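## Task

Find the yellow sponges on the storeroom shelves whose lot is 222 and 342 (the lot number is printed on the shelf edge right under each spot, and several spots may carry the same number), then leave one sponge of each lot resting on the desk. A lot with no sponge in the storeroom is skipped. The robot must not tip over or be left leaning, and anything that stays put only because the robot is holding or propping it at the end does not count.

## Robot and tools

Robot: a Hello Robot Stretch 4 in simulation. It has one arm only: an omni-wheel base, a lift sliding on a mast, a telescoping arm reaching forward, a three-joint wrist (yaw, pitch, roll) and a two-finger gripper. It stands about 1.6 m tall; the base rim lies within 0.23 m of the base origin. Cameras: head_camera, head_left_camera, head_right_camera (fisheye) and wrist_camera.

Frames: the base frame has its origin on the floor below the base centre, x ahead, y to the left, z up. hand_pose, a point between the open fingertips, is reported in this frame and may be slightly wrong. The odometry frame is the base frame as it was when the scene began.

execute_actions(actions, cameras): actions is a list holding one action or none (empty list = just report state and images). An action contains base, joints or both, plus optional pace and contact_limits; alternatively it is {"end_of_arm": "enable_torque"} by itself, which re-energises wrist or gripper motors that shut off. Motions in one action begin together and may finish at different times.
- base takes one command, each a relative offset from where the base last reported itself: translate_m (metres, forward +, -2 to 2), strafe_m (metres sideways, left +, -2 to 2) or rotate_rad (radians, counter-clockwise/left +, -3.2 to 3.2).
- joints maps joint names to absolute targets: lift_m 0 to 1.2 m; arm_m 0 to 0.55 m extension; wrist_yaw_rad -1.134 to 4.276 (0 ahead, + left, 3.14 stowed back, above 3.4 the arm may interfere); wrist_pitch_rad -1.117 to 4.259 (0 level, 1.57 pointing down); wrist_roll_rad -1.117 to 4.259 (0 fingers level, + clockwise viewed from behind); gripper_m -0.038 to 0.141 m fingertip gap (below 0 the fingers squeeze each other). Joint targets past a limit are clipped and reported; unknown keys or other bad values refuse the whole call.
- pace: "slow", "default", "fast", "max" (base up to 0.1/0.3/0.4/0.6 m/s and 1/2/3/4 rad/s; reduced when the lift is above 0.2, to 0.3 m/s and 1 rad/s at 1.2).
- contact_limits: only arm_m, 0 (gentlest) to 0.75 (firmest), default 0.5.
- cameras: list of names, or "all"/null/omitted for all, [] for none.
One action lasts at most 15 s. Joints or base left out of an action may still be driving toward an earlier target. If a result reports a stop, any later motion, wait or finished_scene calls in that same reply are skipped.

wait(seconds 0 to 10): nothing commanded; returns state and images. zoom_image(camera, region [x0,y0,x1,y1] pixels, max 504x504) enlarges part of that camera's latest image. read_manual(section "licences") gives licence text only. finished_scene(scene 1 or 2) ends a scene irreversibly and reports success, then presents the next task. Sending a reply with no tool call ends everything.

Result lines: joint_positions; base_status and joint_status per motion ("done"; "off_target" = resting away from the target and maybe still pushing; "contact_stop_at_<key>" = something blocked it, the part goes slack; "limit_stop_at_<name>", e.g. own_body for self-collision or tilt for a lean beyond 6 degrees, after which lift, arm and wheels go slack until the lean eases; "torque_fault" = a wrist/gripper motor overloaded and went limp until enable_torque). on_its_own describes what was not commanded this call; "held at" is the held target, not the actual position. lidar_m: 12 distances, 30-degree sectors, first straight ahead then counter-clockwise; "-" means nothing seen or closer than 0.25 m. wrist_depth_mm: 7x7 grid of depths, 100 to 2000 mm. base_odometry counts wheel rotation (slip counts as motion); a gap over about 0.1 rad between turned_by_wheels and turned_by_imu signals a bump or slip. base_tilt in degrees (forward, right). motor_effort in percent with peak in brackets; wheel positive means turning right.

Gripping: command a gap smaller than the object; a smaller value squeezes harder and pulls it in. Neither the position reading nor "done" proves a grasp; look for a clear gripper_m effort change. Fingertips pressing on a surface can jam; raise the lift. To unfold at scene start, send lift_m 0.4 with wrist_yaw_rad 0 together.

Avoid: turning or driving with over 1 kg held and arm_m above 0.2 (especially fast), strong steady pushes or pulls with a high gripper, hard contacts, drops and knocking things over, and the wrist tilted up while rolled (self-collision). Objects may occasionally be nudged by outside forces.

Each tool is called after ">>>" as a command line: name --argument value for each argument, lists and objects as JSON in quotes; but a table of rows of numbers goes row by row, as --pt "numbers of a row", without its own name.

## Session

>>> execute_actions --actions '[]'

Scene clock: 0.00 s.
base_odometry: x=+0.000 y=+0.000 heading=+0.000 (m, m, rad; odometry frame)
turned_by_wheels: +0.000 (rad since the last result)
turned_by_imu: +0.000 (rad since the last result)
base_tilt: forward=-0.1 right=-0.4 (deg)
lidar_m: 0.98 0.66 0.60 0.63 0.80 1.84 1.36 0.89 0.81 1.63 1.56 1.44
base_status: not commanded
joint_positions: lift_m=+0.185 arm_m=+0.000 wrist_yaw_rad=+3.221 wrist_pitch_rad=-0.016 wrist_roll_rad=-0.004 gripper_m=+0.057
joint_status: not commanded
motor_effort: lift_m=+18 arm_m=+0 wrist_yaw_rad=-2 wrist_pitch_rad=-7 wrist_roll_rad=+0 gripper_m=-3 wheel_0=+0 wheel_1=+0 wheel_2=+0 (%)
hand_pose: x=-0.1240 y=+0.0644 z=+0.3680 quat_wxyz=(-0.039, +0.008, -0.002, +0.999) (m; base frame)
wrist_depth_mm: - - 133 - - - - / - 109 134 - - - - / - 116 136 - - - - / 137 136 1863 - - - - / 224 1863 1863 - - - - / 220 1138 216 1098 204 1205 1160 / 220 788 866 - 842 820 854
pictures: head_camera, head_left_camera, head_right_camera, wrist_camera
Images, in order (width x height): head_camera 420x560, head_left_camera 420x672, head_right_camera 420x672, wrist_camera 616x392.

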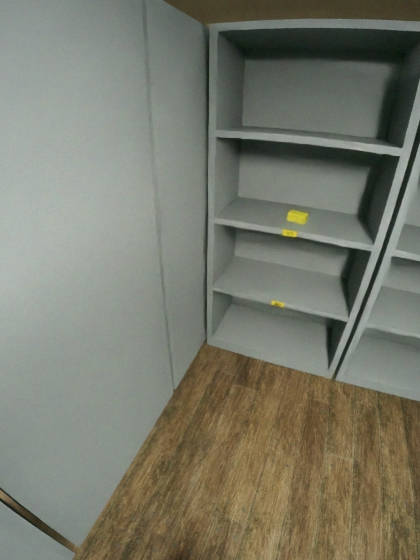

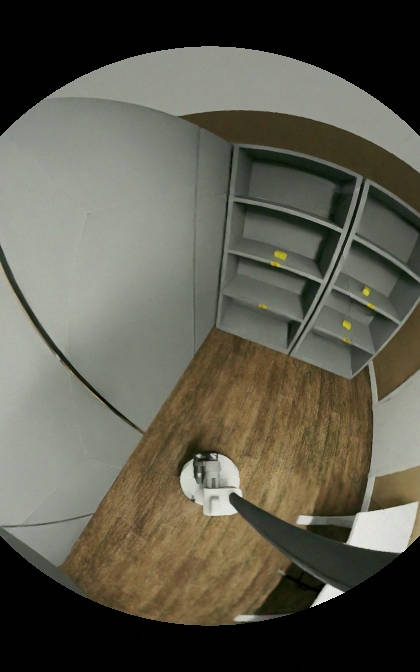

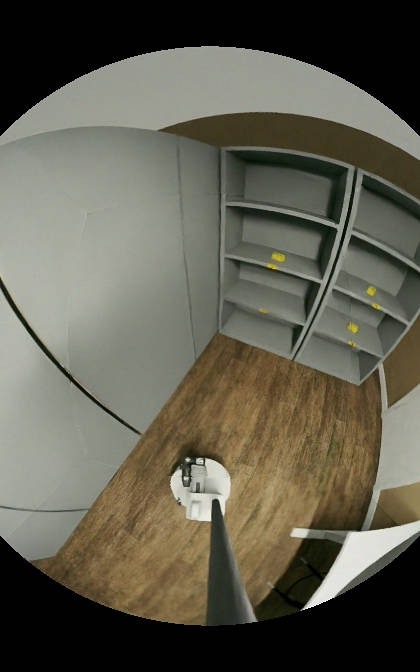

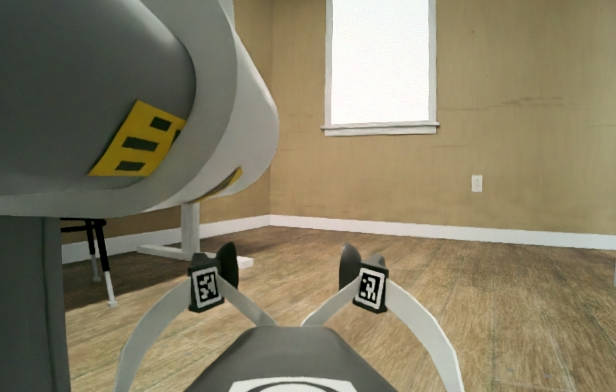

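>>> execute_actions --actions '[{"base":{"rotate_rad":-0.45},"joints":{"lift_m":0.6,"wrist_yaw_rad":0,"gripper_m":0.1}}]'

>>> zoom_image --camera "head_camera" --region '[60,150,420,400]'

Scene clock: 2.97 s.
base_odometry: x=+0.000 y=+0.000 heading=-0.449 (m, m, rad; odometry frame)
turned_by_wheels: -0.449 (rad since the last result)
turned_by_imu: -0.444 (rad since the last result)
base_tilt: forward=-0.1 right=-0.4 (deg)
lidar_m: 1.45 0.90 0.65 0.60 0.63 0.89 2.80 1.26 0.85 0.81 1.64 1.52
base_status: done
joint_positions: lift_m=+0.600 arm_m=+0.000 wrist_yaw_rad=+0.001 wrist_pitch_rad=-0.016 wrist_roll_rad=-0.004 gripper_m=+0.100
joint_status: all done
motor_effort: lift_m=+25(23) arm_m=+0(0) wrist_yaw_rad=-4(7) wrist_pitch_rad=-5(5) wrist_roll_rad=-1(1) gripper_m=-2(4) wheel_0=+3(7) wheel_1=+3(7) wheel_2=+1(6) (%)
hand_pose: x=+0.4589 y=-0.0873 z=+0.7823 quat_wxyz=(+1.000, -0.002, -0.008, +0.000) (m; base frame)
wrist_depth_mm: 1118 1397 1537 1430 1430 1430 1366 / 1138 1618 1661 1661 1661 1661 1430 / 1160 1366 1661 1366 1661 1661 1366 / 1160 1618 1618 1708 1756 1756 1397 / 1160 1397 1708 1464 1499 1661 1464 / 1138 1366 1661 1308 1281 1756 1499 / 1138 1336 1537 - 1576 1430 1464
pictures: head_camera, head_left_camera, head_right_camera, wrist_camera
camera_calibration (this result's frames):
wrist_camera: T_world_to_cam=[[-0.03903, -0.99907, 0.0183446, -0.0933927], [-0.0214604, -0.0175163, -0.999616, 0.840249], [0.999008, -0.0394088, -0.0207568, -0.216056], [0, 0, 0, 1]] pos_world=[0.230228, -0.0871023, 0.837155]
Images, in order (width x height): head_camera 420x560, head_left_camera 420x672, head_right_camera 420x672, wrist_camera 616x392.

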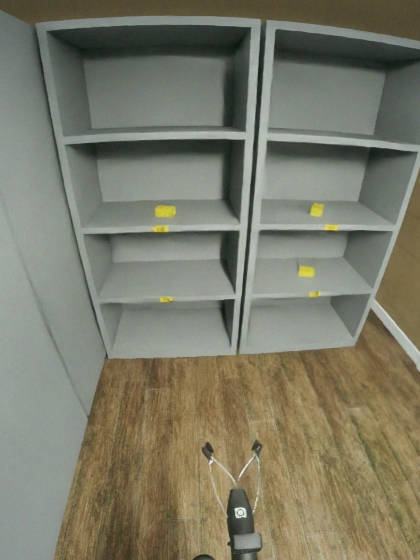

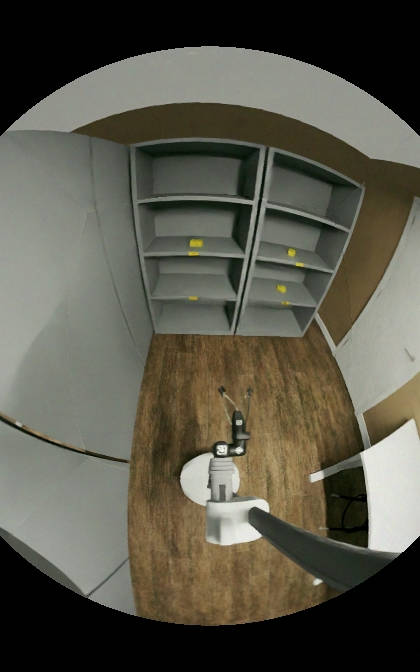

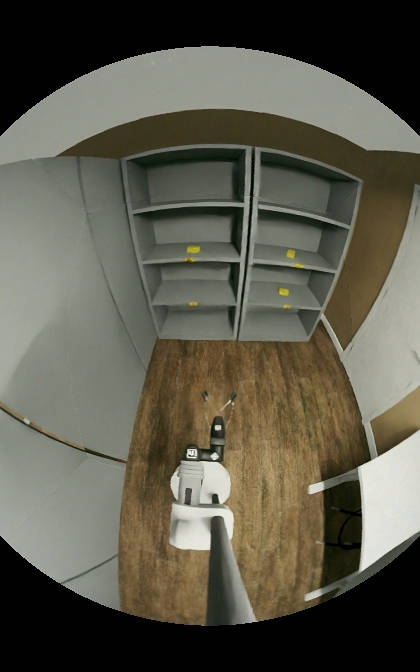

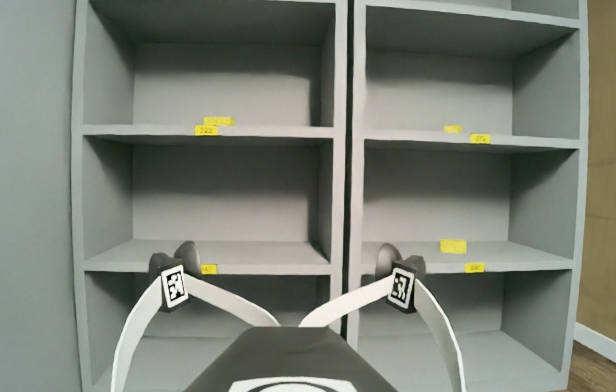

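Region (60, 150, 420, 400) of head_camera's 420x560 image, scaled by 1.400, with more detail than that image has; it fills the top 350 rows of this view, and the rest is white.

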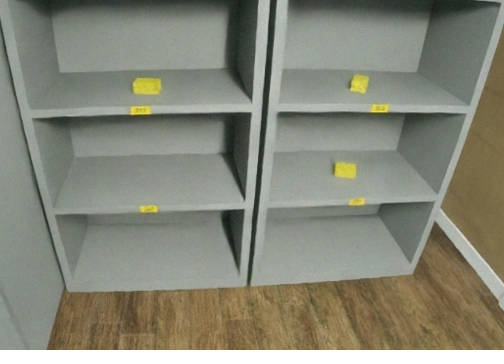

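>>> zoom_image --camera "wrist_camera" --region '[170,100,510,290]'

Region (170, 100, 510, 290) of wrist_camera's 616x392 image, scaled by 1.482; it fills the top 282 rows of this view, and the rest is white.

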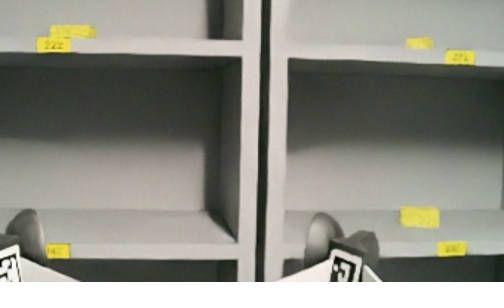

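>>> zoom_image --camera "wrist_camera" --region '[420,110,520,290]'

>>> zoom_image --camera "head_camera" --region '[130,190,360,320]'

Region (420, 110, 520, 290) of wrist_camera's 616x392 image, scaled by 2.800.

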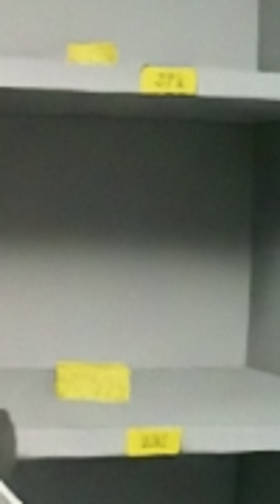

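Region (130, 190, 360, 320) of head_camera's 420x560 image, scaled by 2.191, with more detail than that image has; it fills the top 285 rows of this view, and the rest is white.

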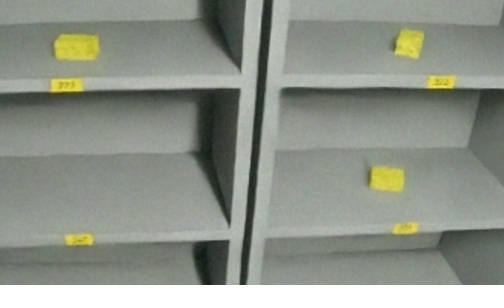

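>>> execute_actions --actions '[{"base":{"translate_m":0.5},"joints":{"lift_m":0.6,"wrist_yaw_rad":-0.2}}]' --cameras '["head_camera","wrist_camera"]'

Scene clock: 6.87 s.
base_odometry: x=+0.450 y=-0.217 heading=-0.449 (m, m, rad; odometry frame)
turned_by_wheels: +0.000 (rad since the last result)
turned_by_imu: +0.003 (rad since the last result)
base_tilt: forward=+0.0 right=-0.5 (deg)
lidar_m: 0.95 0.89 0.61 0.60 0.63 0.89 3.34 1.19 0.96 1.58 1.37 1.02
base_status: done
joint_positions: lift_m=+0.600 arm_m=+0.000 wrist_yaw_rad=-0.200 wrist_pitch_rad=-0.016 wrist_roll_rad=-0.004 gripper_m=+0.100
joint_status: all done
motor_effort: lift_m=+24(26) arm_m=+0(0) wrist_yaw_rad=+1(8) wrist_pitch_rad=-5(6) wrist_roll_rad=-2(0) gripper_m=-2(1) wheel_0=+3(8) wheel_1=+3(7) wheel_2=+0(10) (%)
hand_pose: x=+0.4358 y=-0.1429 z=+0.7824 quat_wxyz=(+0.995, -0.003, -0.008, -0.100) (m; base frame)
wrist_depth_mm: 1042 1098 1160 820 1308 1336 1138 / 1008 1078 1138 809 1308 1366 1160 / 1042 1078 1138 820 1281 1205 1118 / 1060 1118 1160 820 1366 1397 1138 / 1060 1118 1182 820 1336 1366 1138 / 768 741 759 809 866 1025 1098 / 1098 1118 1205 - 1397 1366 1160
pictures: head_camera, wrist_camera
camera_calibration (this result's frames):
wrist_camera: T_world_to_cam=[[-0.237013, -0.971333, 0.0183446, -0.0596507], [-0.0245169, -0.0128964, -0.999616, 0.840856], [0.971197, -0.237372, -0.0207575, -0.211313], [0, 0, 0, 1]] pos_world=[0.211704, -0.0972565, 0.837241]
Images, in order (width x height): head_camera 420x560, wrist_camera 616x392.

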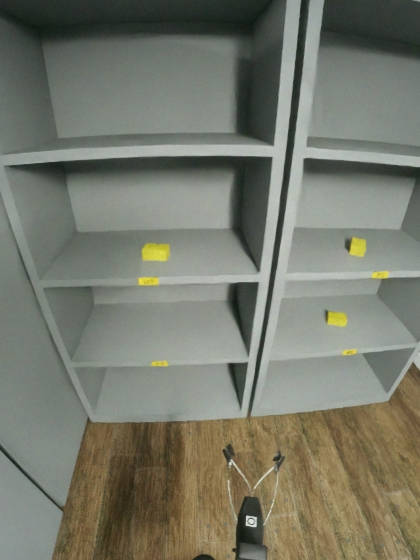

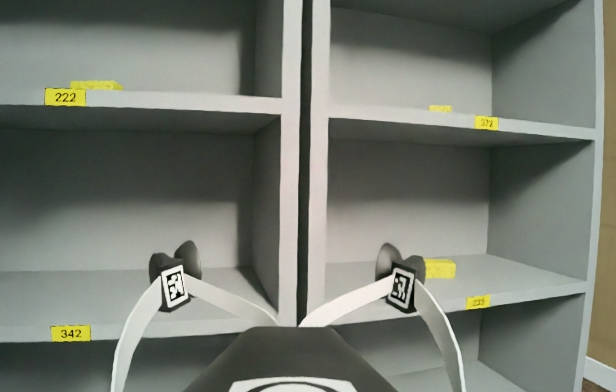

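>>> zoom_image --camera "wrist_camera" --region '[410,90,530,320]'

Region (410, 90, 530, 320) of wrist_camera's 616x392 image, scaled by 2.191; it fills the left 263 columns of this view, and the rest is white.

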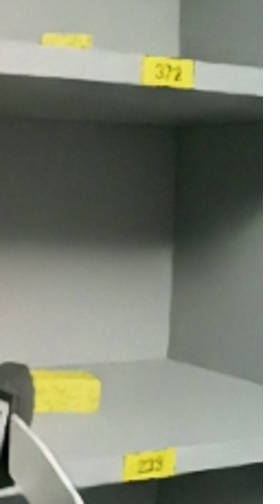

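>>> execute_actions --actions '[{"base":{"strafe_m":0.24},"joints":{"lift_m":0.88,"wrist_yaw_rad":0,"gripper_m":0.141,"wrist_pitch_rad":0.0}}]' --cameras '[]'

>>> execute_actions --actions '[{"base":{"translate_m":0.25}}]' --cameras '["head_camera","wrist_camera"]'

Scene clock: 9.97 s.
base_odometry: x=+0.554 y=-0.001 heading=-0.449 (m, m, rad; odometry frame)
turned_by_wheels: +0.000 (rad since the last result)
turned_by_imu: +0.002 (rad since the last result)
base_tilt: forward=+0.0 right=-0.5 (deg)
lidar_m: 0.95 0.58 0.39 0.37 0.38 0.55 1.49 1.57 1.19 1.82 1.39 1.00
base_status: done
joint_positions: lift_m=+0.880 arm_m=+0.000 wrist_yaw_rad=+0.000 wrist_pitch_rad=+0.002 wrist_roll_rad=-0.004 gripper_m=+0.141
joint_status: all done
motor_effort: lift_m=+25(25) arm_m=+0(0) wrist_yaw_rad=+0(7) wrist_pitch_rad=-5(6) wrist_roll_rad=-2(1) gripper_m=+1(2) wheel_0=+0(9) wheel_1=+1(9) wheel_2=+0(1) (%)
hand_pose: x=+0.4589 y=-0.0875 z=+1.0571 quat_wxyz=(+1.000, -0.002, +0.001, +0.000) (m; base frame)
wrist_depth_mm: 699 798 831 831 809 759 778 / 715 1025 1138 1182 1182 809 1160 / 715 1042 1160 1205 1205 809 1255 / 723 976 1160 1182 1182 809 1255 / 732 741 1182 1205 778 798 1281 / 732 820 1182 176 1182 798 1308 / 741 991 1138 - 1078 831 1118
pictures: none
No camera images: the call's "cameras" was empty. Leave "cameras" out to get every camera's image.

Scene clock: 12.23 s.
base_odometry: x=+0.780 y=-0.109 heading=-0.449 (m, m, rad; odometry frame)
turned_by_wheels: +0.000 (rad since the last result)
turned_by_imu: +0.002 (rad since the last result)
base_tilt: forward=+0.0 right=-0.5 (deg)
lidar_m: 0.69 0.56 0.40 0.35 0.40 0.56 1.53 1.51 1.33 1.83 1.03 0.75
base_status: done
joint_positions: lift_m=+0.880 arm_m=+0.000 wrist_yaw_rad=+0.000 wrist_pitch_rad=+0.002 wrist_roll_rad=-0.004 gripper_m=+0.141
joint_status: not commanded
motor_effort: lift_m=+25(25) arm_m=+0(0) wrist_yaw_rad=-2(0) wrist_pitch_rad=-5(6) wrist_roll_rad=+0(1) gripper_m=+0(2) wheel_0=+1(7) wheel_1=+1(8) wheel_2=+2(9) (%)
hand_pose: x=+0.4589 y=-0.0875 z=+1.0571 quat_wxyz=(+1.000, -0.002, +0.001, +0.000) (m; base frame)
wrist_depth_mm: 661 788 842 831 809 699 530 / 668 904 917 946 960 741 535 / 676 917 931 931 960 741 539 / 676 917 931 946 976 741 549 / 496 512 539 554 564 569 544 / 683 842 960 176 991 691 559 / 668 946 960 - 991 676 554
pictures: head_camera, wrist_camera
camera_calibration (this result's frames):
wrist_camera: T_world_to_cam=[[-0.0394788, -0.999039, 0.0190533, -0.0992027], [-0.039439, -0.0174954, -0.999069, 1.12265], [0.998442, -0.0401934, -0.0387104, -0.191156], [0, 0, 0, 1]] pos_world=[0.231218, -0.0871495, 1.11609]
Images, in order (width x height): head_camera 420x560, wrist_camera 616x392.

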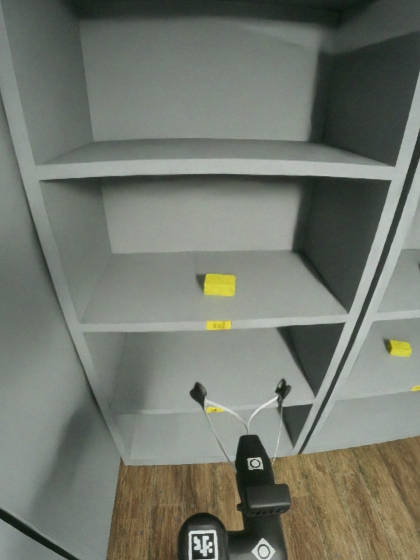

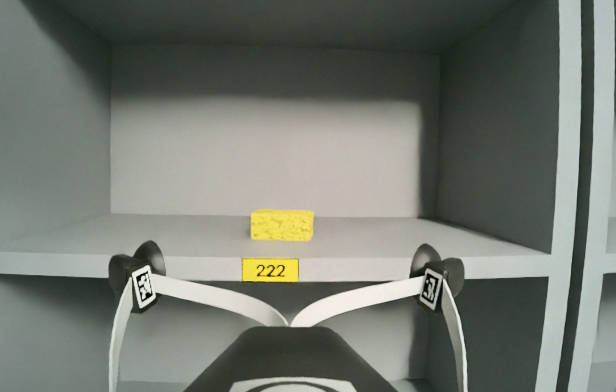

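>>> execute_actions --actions '[{"base":{"strafe_m":0.02},"joints":{"lift_m":0.87,"arm_m":0.3}}]' --cameras '["head_camera","wrist_camera"]'

Scene clock: 14.53 s.
base_odometry: x=+0.788 y=-0.091 heading=-0.449 (m, m, rad; odometry frame)
turned_by_wheels: +0.000 (rad since the last result)
turned_by_imu: +0.001 (rad since the last result)
base_tilt: forward=+0.0 right=-0.5 (deg)
lidar_m: 0.70 0.51 0.36 0.35 0.37 0.51 1.44 1.62 1.33 1.83 1.06 0.75
base_status: done
joint_positions: lift_m=+0.870 arm_m=+0.299 wrist_yaw_rad=+0.000 wrist_pitch_rad=+0.002 wrist_roll_rad=-0.004 gripper_m=+0.141
joint_status: all done
motor_effort: lift_m=+14(24) arm_m=+8(8) wrist_yaw_rad=-1(1) wrist_pitch_rad=-5(7) wrist_roll_rad=-2(1) gripper_m=+0(2) wheel_0=+1(9) wheel_1=+1(11) wheel_2=+0(2) (%)
hand_pose: x=+0.7579 y=-0.0874 z=+1.0480 quat_wxyz=(+1.000, -0.002, +0.001, +0.000) (m; base frame)
wrist_depth_mm: 615 615 627 634 654 661 549 / 615 627 640 647 654 661 559 / 621 634 640 654 661 676 559 / 634 640 647 661 668 683 564 / 452 466 436 343 508 508 512 / 274 248 254 176 258 277 296 / 208 212 220 - 224 227 -
pictures: head_camera, wrist_camera
camera_calibration (this result's frames):
wrist_camera: T_world_to_cam=[[-0.0391762, -0.999051, 0.0190592, -0.0873729], [-0.039582, -0.0175073, -0.999063, 1.1254], [0.998448, -0.0398939, -0.0388586, -0.489899], [0, 0, 0, 1]] pos_world=[0.530261, -0.0871312, 1.10697]
Images, in order (width x height): head_camera 420x560, wrist_camera 616x392.

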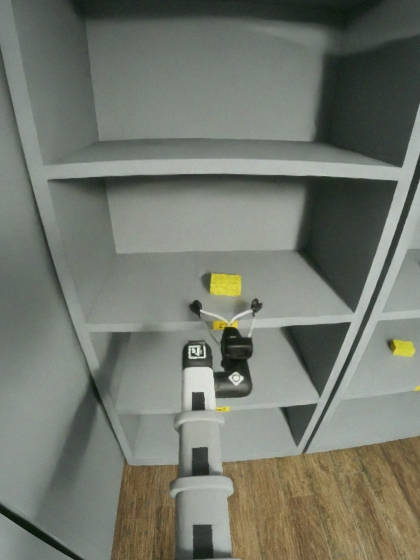

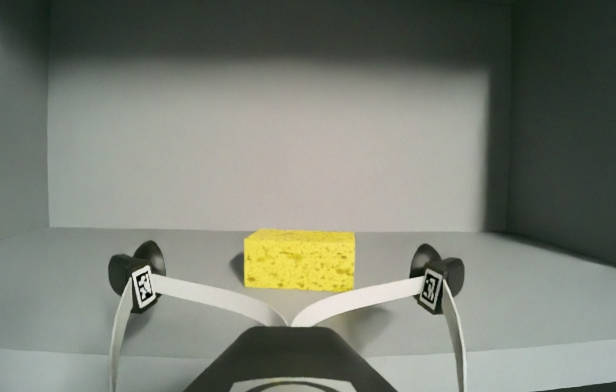

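>>> execute_actions --actions '[{"joints":{"lift_m":0.86,"arm_m":0.435}}]' --cameras '["head_camera","wrist_camera"]'

>>> execute_actions --actions '[{"joints":{"gripper_m":0.04}}]' --cameras '["wrist_camera"]'

>>> execute_actions --actions '[{"joints":{"lift_m":0.89}}]' --cameras '["wrist_camera"]'

Scene clock: 16.57 s.
base_odometry: x=+0.788 y=-0.091 heading=-0.449 (m, m, rad; odometry frame)
turned_by_wheels: +0.000 (rad since the last result)
turned_by_imu: +0.001 (rad since the last result)
base_tilt: forward=+0.0 right=-0.5 (deg)
lidar_m: 0.70 0.52 0.37 0.34 0.36 0.52 1.44 1.60 1.33 1.84 1.02 0.75
base_status: not commanded
joint_positions: lift_m=+0.860 arm_m=+0.434 wrist_yaw_rad=+0.000 wrist_pitch_rad=+0.002 wrist_roll_rad=-0.004 gripper_m=+0.141
joint_status: all done
motor_effort: lift_m=+14(13) arm_m=+8(8) wrist_yaw_rad=-2(1) wrist_pitch_rad=-7(5) wrist_roll_rad=-1(1) gripper_m=-1(0) wheel_0=+1(1) wheel_1=+1(1) wheel_2=+0(0) (%)
hand_pose: x=+0.8929 y=-0.0874 z=+1.0380 quat_wxyz=(+1.000, -0.002, +0.001, +0.000) (m; base frame)
wrist_depth_mm: 488 496 508 508 521 530 535 / 492 504 508 517 525 535 539 / 496 508 512 525 535 539 544 / 504 508 521 525 539 544 544 / 410 424 436 253 407 462 462 / 249 224 213 176 205 251 267 / 189 184 199 - 204 190 -
pictures: head_camera, wrist_camera
camera_calibration (this result's frames):
wrist_camera: T_world_to_cam=[[-0.0392053, -0.999049, 0.019059, -0.0818757], [-0.03958, -0.017506, -0.999063, 1.12075], [0.998447, -0.0399229, -0.038856, -0.625081], [0, 0, 0, 1]] pos_world=[0.665259, -0.087133, 1.09697]
Images, in order (width x height): head_camera 420x560, wrist_camera 616x392.

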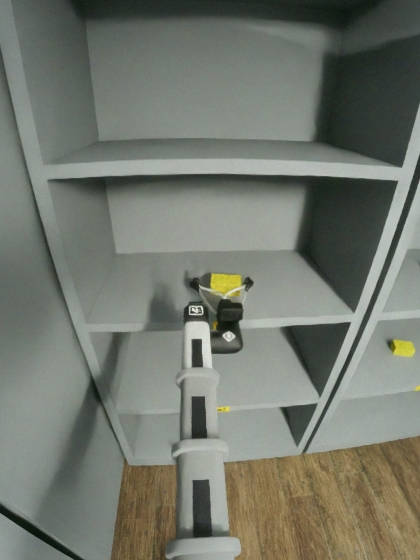

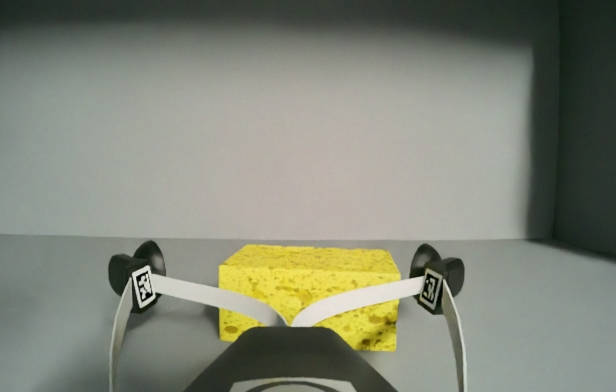

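Scene clock: 18.57 s.
base_odometry: x=+0.788 y=-0.091 heading=-0.449 (m, m, rad; odometry frame)
turned_by_wheels: +0.000 (rad since the last result)
turned_by_imu: +0.001 (rad since the last result)
base_tilt: forward=-0.1 right=-0.5 (deg)
lidar_m: 0.70 0.53 0.36 0.34 0.38 0.49 1.43 1.61 1.33 1.83 1.04 0.75
base_status: not commanded
joint_positions: lift_m=+0.860 arm_m=+0.434 wrist_yaw_rad=+0.000 wrist_pitch_rad=+0.002 wrist_roll_rad=-0.004 gripper_m=+0.040
joint_status: all done
motor_effort: lift_m=+14(14) arm_m=+8(8) wrist_yaw_rad=-3(0) wrist_pitch_rad=-5(6) wrist_roll_rad=-1(1) gripper_m=-1(2) wheel_0=+1(1) wheel_1=+1(1) wheel_2=+0(0) (%)
hand_pose: x=+0.8929 y=-0.0874 z=+1.0380 quat_wxyz=(+1.000, -0.002, +0.001, +0.000) (m; base frame)
wrist_depth_mm: 492 496 504 512 517 530 535 / 492 500 512 517 525 535 539 / 500 504 512 517 525 539 544 / 504 512 517 525 535 549 549 / 410 427 278 252 462 462 462 / 249 256 197 224 198 271 267 / 189 180 198 - 191 190 -
pictures: wrist_camera
camera_calibration (this result's frames):
wrist_camera: T_world_to_cam=[[-0.0392057, -0.999049, 0.019059, -0.0818754], [-0.0395799, -0.0175061, -0.999063, 1.12075], [0.998447, -0.0399233, -0.0388559, -0.625081], [0, 0, 0, 1]] pos_world=[0.665259, -0.087133, 1.09697]
Images, in order (width x height): wrist_camera 616x392.

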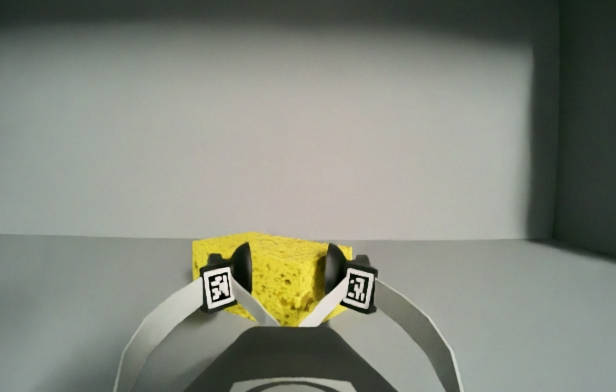

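Scene clock: 19.50 s.
base_odometry: x=+0.788 y=-0.091 heading=-0.449 (m, m, rad; odometry frame)
turned_by_wheels: +0.000 (rad since the last result)
turned_by_imu: +0.000 (rad since the last result)
base_tilt: forward=+0.0 right=-0.5 (deg)
lidar_m: 0.71 0.54 0.38 0.36 0.38 0.52 1.46 1.59 1.33 1.85 1.03 0.72
base_status: not commanded
joint_positions: lift_m=+0.890 arm_m=+0.434 wrist_yaw_rad=+0.000 wrist_pitch_rad=+0.002 wrist_roll_rad=-0.004 gripper_m=+0.040
joint_status: all done
motor_effort: lift_m=+25(25) arm_m=+8(8) wrist_yaw_rad=-1(2) wrist_pitch_rad=-5(5) wrist_roll_rad=-2(2) gripper_m=-6(2) wheel_0=+1(1) wheel_1=+1(1) wheel_2=+0(0) (%)
hand_pose: x=+0.8929 y=-0.0874 z=+1.0671 quat_wxyz=(+1.000, -0.002, +0.001, +0.000) (m; base frame)
wrist_depth_mm: 488 496 504 512 521 525 535 / 496 500 508 521 525 530 539 / 500 508 512 521 530 539 544 / 504 512 521 530 535 549 544 / 504 512 521 525 539 544 525 / 320 330 196 230 198 351 345 / 244 232 256 - 247 246 -
pictures: wrist_camera
camera_calibration (this result's frames):
wrist_camera: T_world_to_cam=[[-0.0392054, -0.999049, 0.019059, -0.0824303], [-0.0395803, -0.017506, -0.999063, 1.14983], [0.998447, -0.039923, -0.0388563, -0.623951], [0, 0, 0, 1]] pos_world=[0.665261, -0.087133, 1.12608]
Images, in order (width x height): wrist_camera 616x392.

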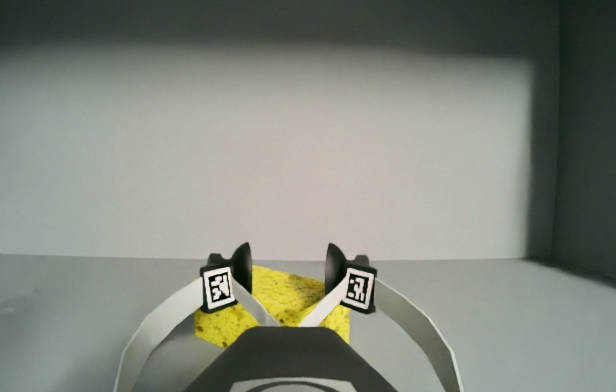

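>>> execute_actions --actions '[{"joints":{"gripper_m":0.141}}]' --cameras '[]'

>>> execute_actions --actions '[{"joints":{"arm_m":0.33}}]' --cameras '["head_camera","wrist_camera"]'

Scene clock: 21.73 s.
base_odometry: x=+0.788 y=-0.091 heading=-0.449 (m, m, rad; odometry frame)
turned_by_wheels: +0.000 (rad since the last result)
turned_by_imu: +0.001 (rad since the last result)
base_tilt: forward=+0.0 right=-0.5 (deg)
lidar_m: 0.70 0.54 0.37 0.34 0.38 0.55 1.45 1.60 1.32 1.85 1.05 0.74
base_status: not commanded
joint_positions: lift_m=+0.890 arm_m=+0.434 wrist_yaw_rad=+0.000 wrist_pitch_rad=+0.002 wrist_roll_rad=-0.004 gripper_m=+0.141
joint_status: all done
motor_effort: lift_m=+25(25) arm_m=+9(8) wrist_yaw_rad=-1(3) wrist_pitch_rad=-7(5) wrist_roll_rad=+1(1) gripper_m=-1(6) wheel_0=+1(1) wheel_1=+1(1) wheel_2=+0(0) (%)
hand_pose: x=+0.8929 y=-0.0874 z=+1.0671 quat_wxyz=(+1.000, -0.002, +0.001, +0.000) (m; base frame)
wrist_depth_mm: 492 496 500 512 517 525 539 / 492 500 512 517 525 535 539 / 496 508 512 521 530 539 549 / 508 512 521 530 539 549 549 / 508 512 525 530 535 549 521 / 320 290 258 176 301 322 347 / 243 238 256 - 263 245 -
pictures: none
No camera images: the call's "cameras" was empty. Leave "cameras" out to get every camera's image.

Scene clock: 23.03 s.
base_odometry: x=+0.788 y=-0.091 heading=-0.449 (m, m, rad; odometry frame)
turned_by_wheels: +0.000 (rad since the last result)
turned_by_imu: +0.001 (rad since the last result)
base_tilt: forward=+0.0 right=-0.5 (deg)
lidar_m: 0.71 0.53 0.38 0.35 0.36 0.50 1.46 1.59 1.33 1.86 1.03 0.74
base_status: not commanded
joint_positions: lift_m=+0.890 arm_m=+0.331 wrist_yaw_rad=+0.000 wrist_pitch_rad=+0.002 wrist_roll_rad=-0.004 gripper_m=+0.141
joint_status: all done
motor_effort: lift_m=+25(25) arm_m=-8(11) wrist_yaw_rad=-2(1) wrist_pitch_rad=-6(5) wrist_roll_rad=-1(0) gripper_m=-1(1) wheel_0=+1(1) wheel_1=+1(1) wheel_2=+0(0) (%)
hand_pose: x=+0.7908 y=-0.0874 z=+1.0671 quat_wxyz=(+1.000, -0.002, +0.001, +0.000) (m; base frame)
wrist_depth_mm: 580 585 603 609 621 627 549 / 591 591 603 615 627 634 559 / 591 597 609 621 627 640 559 / 603 603 615 627 640 647 559 / 530 544 504 521 591 597 521 / 322 290 297 175 304 322 347 / 244 237 256 - 264 245 -
pictures: head_camera, wrist_camera
camera_calibration (this result's frames):
wrist_camera: T_world_to_cam=[[-0.0392292, -0.999048, 0.0190622, -0.0864244], [-0.0396636, -0.017505, -0.99906, 1.14583], [0.998443, -0.0399484, -0.0389392, -0.521927], [0, 0, 0, 1]] pos_world=[0.563171, -0.0871346, 1.12607]
Images, in order (width x height): head_camera 420x560, wrist_camera 616x392.

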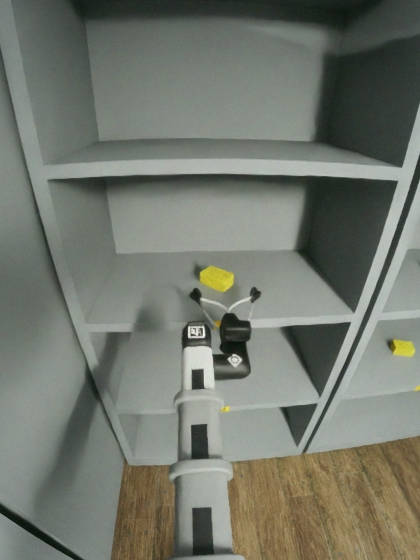

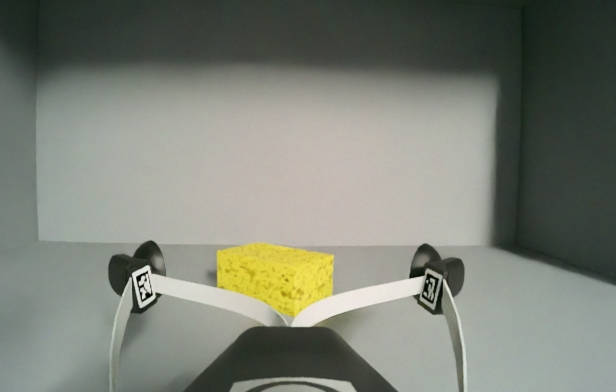

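>>> execute_actions --actions '[{"base":{"strafe_m":0.017},"joints":{"lift_m":0.862}}]' --cameras '[]'

>>> execute_actions --actions '[{"joints":{"arm_m":0.46}}]' --cameras '["head_camera","wrist_camera"]'

Scene clock: 24.70 s.
base_odometry: x=+0.796 y=-0.076 heading=-0.448 (m, m, rad; odometry frame)
turned_by_wheels: +0.000 (rad since the last result)
turned_by_imu: +0.001 (rad since the last result)
base_tilt: forward=+0.0 right=-0.4 (deg)
lidar_m: 0.68 0.53 0.33 0.33 0.35 0.50 1.36 1.60 1.37 1.86 1.04 0.75
base_status: done
joint_positions: lift_m=+0.862 arm_m=+0.331 wrist_yaw_rad=+0.000 wrist_pitch_rad=+0.002 wrist_roll_rad=-0.004 gripper_m=+0.141
joint_status: all done
motor_effort: lift_m=+14(26) arm_m=-8(8) wrist_yaw_rad=-3(2) wrist_pitch_rad=-6(5) wrist_roll_rad=-1(1) gripper_m=-2(1) wheel_0=-1(8) wheel_1=+3(11) wheel_2=+0(1) (%)
hand_pose: x=+0.7908 y=-0.0874 z=+1.0400 quat_wxyz=(+1.000, -0.002, +0.001, +0.000) (m; base frame)
wrist_depth_mm: 580 585 603 615 621 634 569 / 585 597 603 615 621 640 574 / 585 603 609 627 627 640 585 / 597 609 621 627 640 647 580 / 421 433 399 347 469 473 477 / 254 230 235 176 239 256 272 / 193 189 203 - 208 194 -
pictures: none
No camera images: the call's "cameras" was empty. Leave "cameras" out to get every camera's image.

Scene clock: 26.27 s.
base_odometry: x=+0.796 y=-0.076 heading=-0.449 (m, m, rad; odometry frame)
turned_by_wheels: +0.000 (rad since the last result)
turned_by_imu: +0.019 (rad since the last result)
base_tilt: forward=-0.1 right=-0.5 (deg)
lidar_m: 0.71 0.48 0.34 0.32 0.36 0.50 1.47 1.57 1.33 1.87 1.04 0.74
base_status: not commanded
joint_positions: lift_m=+0.862 arm_m=+0.459 wrist_yaw_rad=-0.001 wrist_pitch_rad=-0.003 wrist_roll_rad=-0.004 gripper_m=+0.141
joint_status: all done
motor_effort: lift_m=+16(17) arm_m=+6(22) wrist_yaw_rad=+0(40) wrist_pitch_rad=+9(35) wrist_roll_rad=-2(3) gripper_m=-1(0) wheel_0=-1(2) wheel_1=+2(7) wheel_2=+0(14) (%)
hand_pose: x=+0.9181 y=-0.0876 z=+1.0413 quat_wxyz=(+1.000, -0.002, -0.001, +0.000) (m; base frame)
wrist_depth_mm: 473 473 484 488 492 496 508 / 473 477 488 492 500 504 508 / 480 484 492 496 504 512 512 / 488 488 492 500 508 512 521 / 449 462 484 287 508 508 508 / 267 240 247 175 205 270 290 / 202 196 213 - 205 203 -
pictures: head_camera, wrist_camera
camera_calibration (this result's frames):
wrist_camera: T_world_to_cam=[[-0.0399116, -0.999029, 0.0186406, -0.0800409], [-0.034415, -0.01727, -0.999258, 1.12054], [0.99861, -0.0405235, -0.0336923, -0.655692], [0, 0, 0, 1]] pos_world=[0.690149, -0.0871824, 1.09911]
Images, in order (width x height): head_camera 420x560, wrist_camera 616x392.

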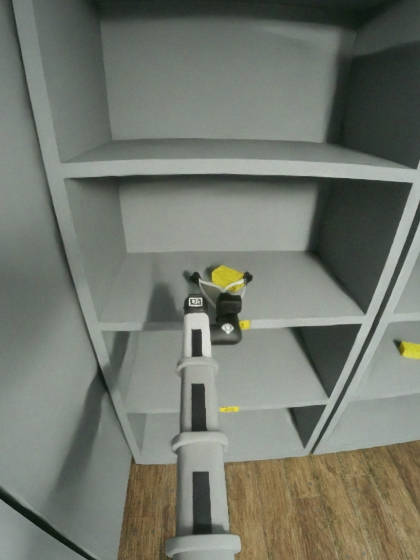

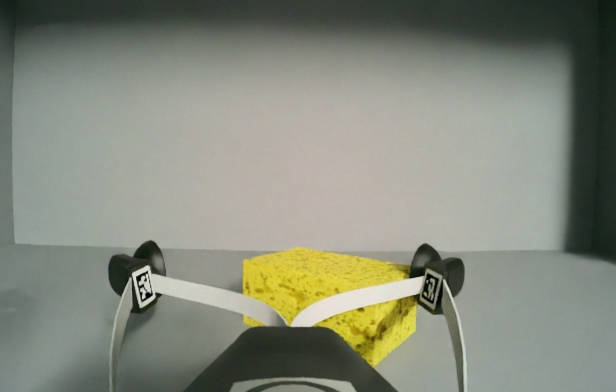

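>>> execute_actions --actions '[{"joints":{"arm_m":0.4,"lift_m":0.87}}]' --cameras '[]'

>>> execute_actions --actions '[{"joints":{"arm_m":0.36,"lift_m":0.98,"wrist_pitch_rad":0.45}}]' --cameras '["head_camera","wrist_camera"]'

Scene clock: 27.63 s.
base_odometry: x=+0.796 y=-0.076 heading=-0.449 (m, m, rad; odometry frame)
turned_by_wheels: +0.000 (rad since the last result)
turned_by_imu: +0.001 (rad since the last result)
base_tilt: forward=+0.0 right=-0.5 (deg)
lidar_m: 0.69 0.51 0.35 0.32 0.35 0.53 1.46 1.60 1.33 1.87 1.02 0.75
base_status: not commanded
joint_positions: lift_m=+0.870 arm_m=+0.401 wrist_yaw_rad=+0.000 wrist_pitch_rad=+0.002 wrist_roll_rad=-0.004 gripper_m=+0.141
joint_status: all done
motor_effort: lift_m=+25(26) arm_m=-8(9) wrist_yaw_rad=-3(2) wrist_pitch_rad=-6(9) wrist_roll_rad=-3(1) gripper_m=+1(3) wheel_0=-2(1) wheel_1=+2(2) wheel_2=+0(0) (%)
hand_pose: x=+0.8609 y=-0.0874 z=+1.0471 quat_wxyz=(+1.000, -0.002, +0.001, +0.000) (m; base frame)
wrist_depth_mm: 521 530 530 539 549 554 559 / 530 530 539 549 549 559 564 / 535 539 549 549 564 564 569 / 539 539 554 559 564 569 574 / 449 459 484 296 445 508 508 / 271 245 251 176 255 273 293 / 206 201 216 - 222 206 -
pictures: none
No camera images: the call's "cameras" was empty. Leave "cameras" out to get every camera's image.

Scene clock: 29.13 s.
base_odometry: x=+0.796 y=-0.076 heading=-0.448 (m, m, rad; odometry frame)
turned_by_wheels: +0.000 (rad since the last result)
turned_by_imu: +0.001 (rad since the last result)
base_tilt: forward=+0.0 right=-0.5 (deg)
lidar_m: 0.68 0.50 0.34 0.31 0.35 0.52 1.45 1.63 1.34 1.85 1.01 0.73
base_status: not commanded
joint_positions: lift_m=+0.980 arm_m=+0.361 wrist_yaw_rad=+0.001 wrist_pitch_rad=+0.452 wrist_roll_rad=-0.004 gripper_m=+0.141
joint_status: all done
motor_effort: lift_m=+25(26) arm_m=-8(13) wrist_yaw_rad=-4(14) wrist_pitch_rad=-5(93) wrist_roll_rad=+0(2) gripper_m=+0(0) wheel_0=-1(1) wheel_1=+2(2) wheel_2=+3(5) (%)
hand_pose: x=+0.7920 y=-0.0873 z=+1.0318 quat_wxyz=(+0.975, -0.002, +0.224, +0.001) (m; base frame)
wrist_depth_mm: 521 521 530 530 535 535 544 / 544 554 564 569 574 580 569 / 477 480 492 384 517 530 554 / 355 362 368 336 364 389 399 / 283 286 296 298 303 306 307 / 234 225 229 176 234 243 252 / 206 204 213 - 219 213 -
pictures: head_camera, wrist_camera
camera_calibration (this result's frames):
wrist_camera: T_world_to_cam=[[-0.0266234, -0.999066, 0.0340373, -0.111011], [-0.469675, -0.0175556, -0.882665, 1.3311], [0.882438, -0.0394861, -0.468769, 0.0109967], [0, 0, 0, 1]] pos_world=[0.612526, -0.0871044, 1.18385]
Images, in order (width x height): head_camera 420x560, wrist_camera 616x392.

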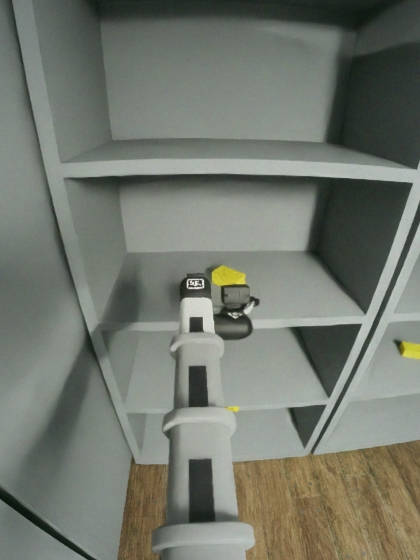

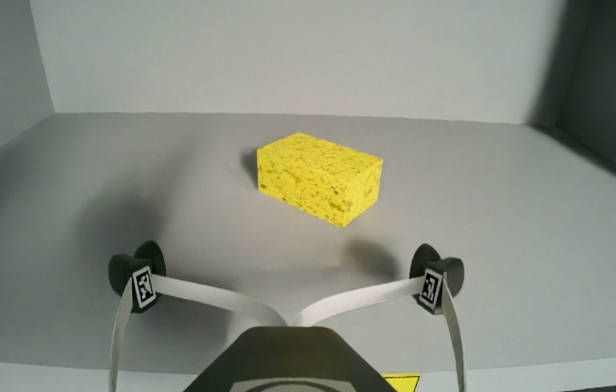

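>>> execute_actions --actions '[{"base":{"strafe_m":-0.028},"joints":{"lift_m":0.988,"arm_m":0.515}}]' --cameras '["head_camera","wrist_camera"]'

Scene clock: 31.20 s.
base_odometry: x=+0.784 y=-0.101 heading=-0.448 (m, m, rad; odometry frame)
turned_by_wheels: +0.000 (rad since the last result)
turned_by_imu: +0.001 (rad since the last result)
base_tilt: forward=+0.0 right=-0.4 (deg)
lidar_m: 0.70 0.55 0.38 0.36 0.39 0.55 1.61 1.56 1.32 1.84 1.03 0.74
base_status: done
joint_positions: lift_m=+0.988 arm_m=+0.514 wrist_yaw_rad=+0.000 wrist_pitch_rad=+0.452 wrist_roll_rad=-0.004 gripper_m=+0.141
joint_status: all done
motor_effort: lift_m=+25(24) arm_m=+8(9) wrist_yaw_rad=-1(2) wrist_pitch_rad=-4(5) wrist_roll_rad=-2(1) gripper_m=-1(2) wheel_0=+0(8) wheel_1=+1(9) wheel_2=+0(3) (%)
hand_pose: x=+0.9439 y=-0.0874 z=+1.0397 quat_wxyz=(+0.975, -0.002, +0.224, +0.000) (m; base frame)
wrist_depth_mm: 387 384 394 397 397 399 402 / 407 415 418 421 424 427 427 / 436 442 449 455 459 462 462 / 370 375 382 389 397 404 413 / 294 298 247 241 314 319 322 / 244 235 217 176 216 252 262 / 214 212 222 - 225 221 -
pictures: head_camera, wrist_camera
camera_calibration (this result's frames):
wrist_camera: T_world_to_cam=[[-0.0270835, -0.999053, 0.0340463, -0.106931], [-0.469975, -0.017334, -0.882509, 1.40962], [0.882264, -0.0399024, -0.469061, -0.118966], [0, 0, 0, 1]] pos_world=[0.764551, -0.0871422, 1.19184]
Images, in order (width x height): head_camera 420x560, wrist_camera 616x392.

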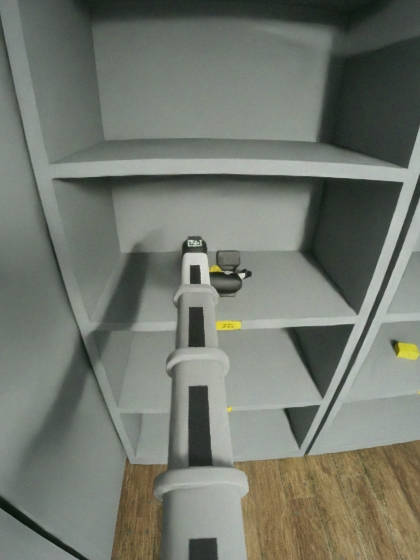

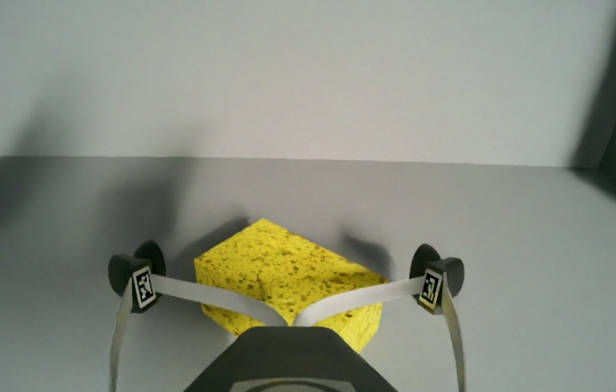

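>>> execute_actions --actions '[{"joints":{"lift_m":0.976}}]' --cameras '[]'

>>> execute_actions --actions '[{"joints":{"gripper_m":0.02}}]' --cameras '["wrist_camera"]'

>>> execute_actions --actions '[{"joints":{"lift_m":1.02}}]' --cameras '["wrist_camera"]'

Scene clock: 32.27 s.
base_odometry: x=+0.784 y=-0.101 heading=-0.448 (m, m, rad; odometry frame)
turned_by_wheels: +0.000 (rad since the last result)
turned_by_imu: +0.000 (rad since the last result)
base_tilt: forward=+0.0 right=-0.5 (deg)
lidar_m: 0.70 0.54 0.38 0.34 0.38 0.54 1.62 1.56 1.32 1.85 1.02 0.73
base_status: not commanded
joint_positions: lift_m=+0.976 arm_m=+0.514 wrist_yaw_rad=+0.000 wrist_pitch_rad=+0.452 wrist_roll_rad=-0.004 gripper_m=+0.141
joint_status: all done
motor_effort: lift_m=+14(26) arm_m=+8(8) wrist_yaw_rad=-1(0) wrist_pitch_rad=-5(6) wrist_roll_rad=-2(1) gripper_m=+1(1) wheel_0=+0(0) wheel_1=+1(1) wheel_2=+0(0) (%)
hand_pose: x=+0.9439 y=-0.0874 z=+1.0286 quat_wxyz=(+0.975, -0.002, +0.224, +0.000) (m; base frame)
wrist_depth_mm: 384 384 389 394 397 399 404 / 407 413 418 421 427 427 427 / 433 436 442 449 452 459 466 / 347 355 362 368 375 379 389 / 278 282 229 223 297 300 303 / 229 221 217 176 213 238 247 / 202 201 209 - 215 209 -
pictures: none
No camera images: the call's "cameras" was empty. Leave "cameras" out to get every camera's image.

Scene clock: 34.47 s.
base_odometry: x=+0.784 y=-0.101 heading=-0.448 (m, m, rad; odometry frame)
turned_by_wheels: +0.000 (rad since the last result)
turned_by_imu: +0.001 (rad since the last result)
base_tilt: forward=-0.1 right=-0.5 (deg)
lidar_m: 0.70 0.53 0.38 0.36 0.37 0.57 1.59 1.56 1.33 1.82 1.01 0.74
base_status: not commanded
joint_positions: lift_m=+0.976 arm_m=+0.514 wrist_yaw_rad=+0.000 wrist_pitch_rad=+0.452 wrist_roll_rad=-0.004 gripper_m=+0.020
joint_status: all done
motor_effort: lift_m=+14(15) arm_m=+8(8) wrist_yaw_rad=-2(2) wrist_pitch_rad=-4(4) wrist_roll_rad=-1(2) gripper_m=-19(19) wheel_0=+0(0) wheel_1=+1(1) wheel_2=+0(0) (%)
hand_pose: x=+0.9439 y=-0.0874 z=+1.0286 quat_wxyz=(+0.975, -0.002, +0.224, +0.000) (m; base frame)
wrist_depth_mm: 384 387 389 397 399 399 402 / 407 413 418 421 424 430 427 / 433 442 445 449 455 455 466 / 349 355 362 368 373 379 389 / 278 283 220 213 296 301 303 / 230 223 187 182 193 247 247 / 202 200 209 - 215 208 -
pictures: wrist_camera
camera_calibration (this result's frames):
wrist_camera: T_world_to_cam=[[-0.0270835, -0.999053, 0.0340463, -0.106553], [-0.469975, -0.017334, -0.882509, 1.39982], [0.882264, -0.0399024, -0.469061, -0.124179], [0, 0, 0, 1]] pos_world=[0.764552, -0.0871422, 1.18073]
Images, in order (width x height): wrist_camera 616x392.

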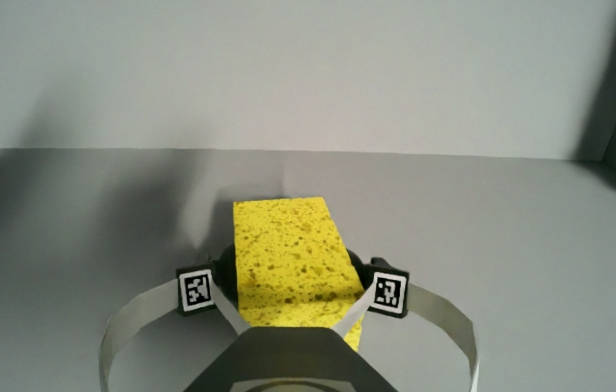

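Scene clock: 35.53 s.
base_odometry: x=+0.784 y=-0.101 heading=-0.448 (m, m, rad; odometry frame)
turned_by_wheels: +0.000 (rad since the last result)
turned_by_imu: +0.000 (rad since the last result)
base_tilt: forward=+0.0 right=-0.5 (deg)
lidar_m: 0.70 0.55 0.38 0.35 0.38 0.54 1.62 1.56 1.33 1.83 1.04 0.73
base_status: not commanded
joint_positions: lift_m=+1.020 arm_m=+0.514 wrist_yaw_rad=+0.000 wrist_pitch_rad=+0.452 wrist_roll_rad=-0.004 gripper_m=+0.020
joint_status: all done
motor_effort: lift_m=+25(25) arm_m=+8(8) wrist_yaw_rad=-1(0) wrist_pitch_rad=-5(5) wrist_roll_rad=-2(2) gripper_m=-18(18) wheel_0=+0(0) wheel_1=+1(1) wheel_2=+0(0) (%)
hand_pose: x=+0.9439 y=-0.0874 z=+1.0717 quat_wxyz=(+0.975, -0.002, +0.224, +0.000) (m; base frame)
wrist_depth_mm: 387 384 392 394 399 399 402 / 407 413 415 421 424 427 427 / 442 445 452 455 459 459 462 / 427 439 449 452 462 469 480 / 342 347 221 213 366 370 373 / 283 273 187 182 193 304 306 / 249 246 258 - 265 257 265
pictures: wrist_camera
camera_calibration (this result's frames):
wrist_camera: T_world_to_cam=[[-0.0270819, -0.999053, 0.0340475, -0.108023], [-0.470012, -0.0173342, -0.88249, 1.43786], [0.882244, -0.0399022, -0.469098, -0.103903], [0, 0, 0, 1]] pos_world=[0.764555, -0.0871422, 1.22384]
Images, in order (width x height): wrist_camera 616x392.

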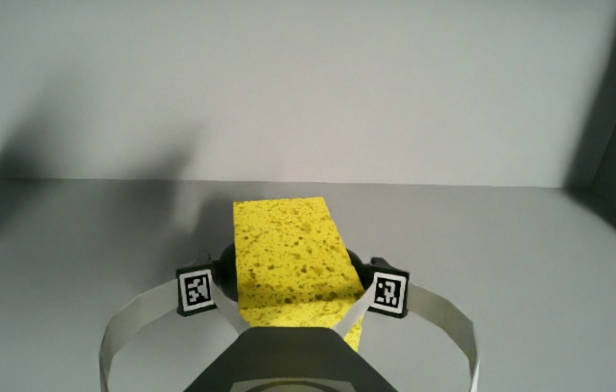

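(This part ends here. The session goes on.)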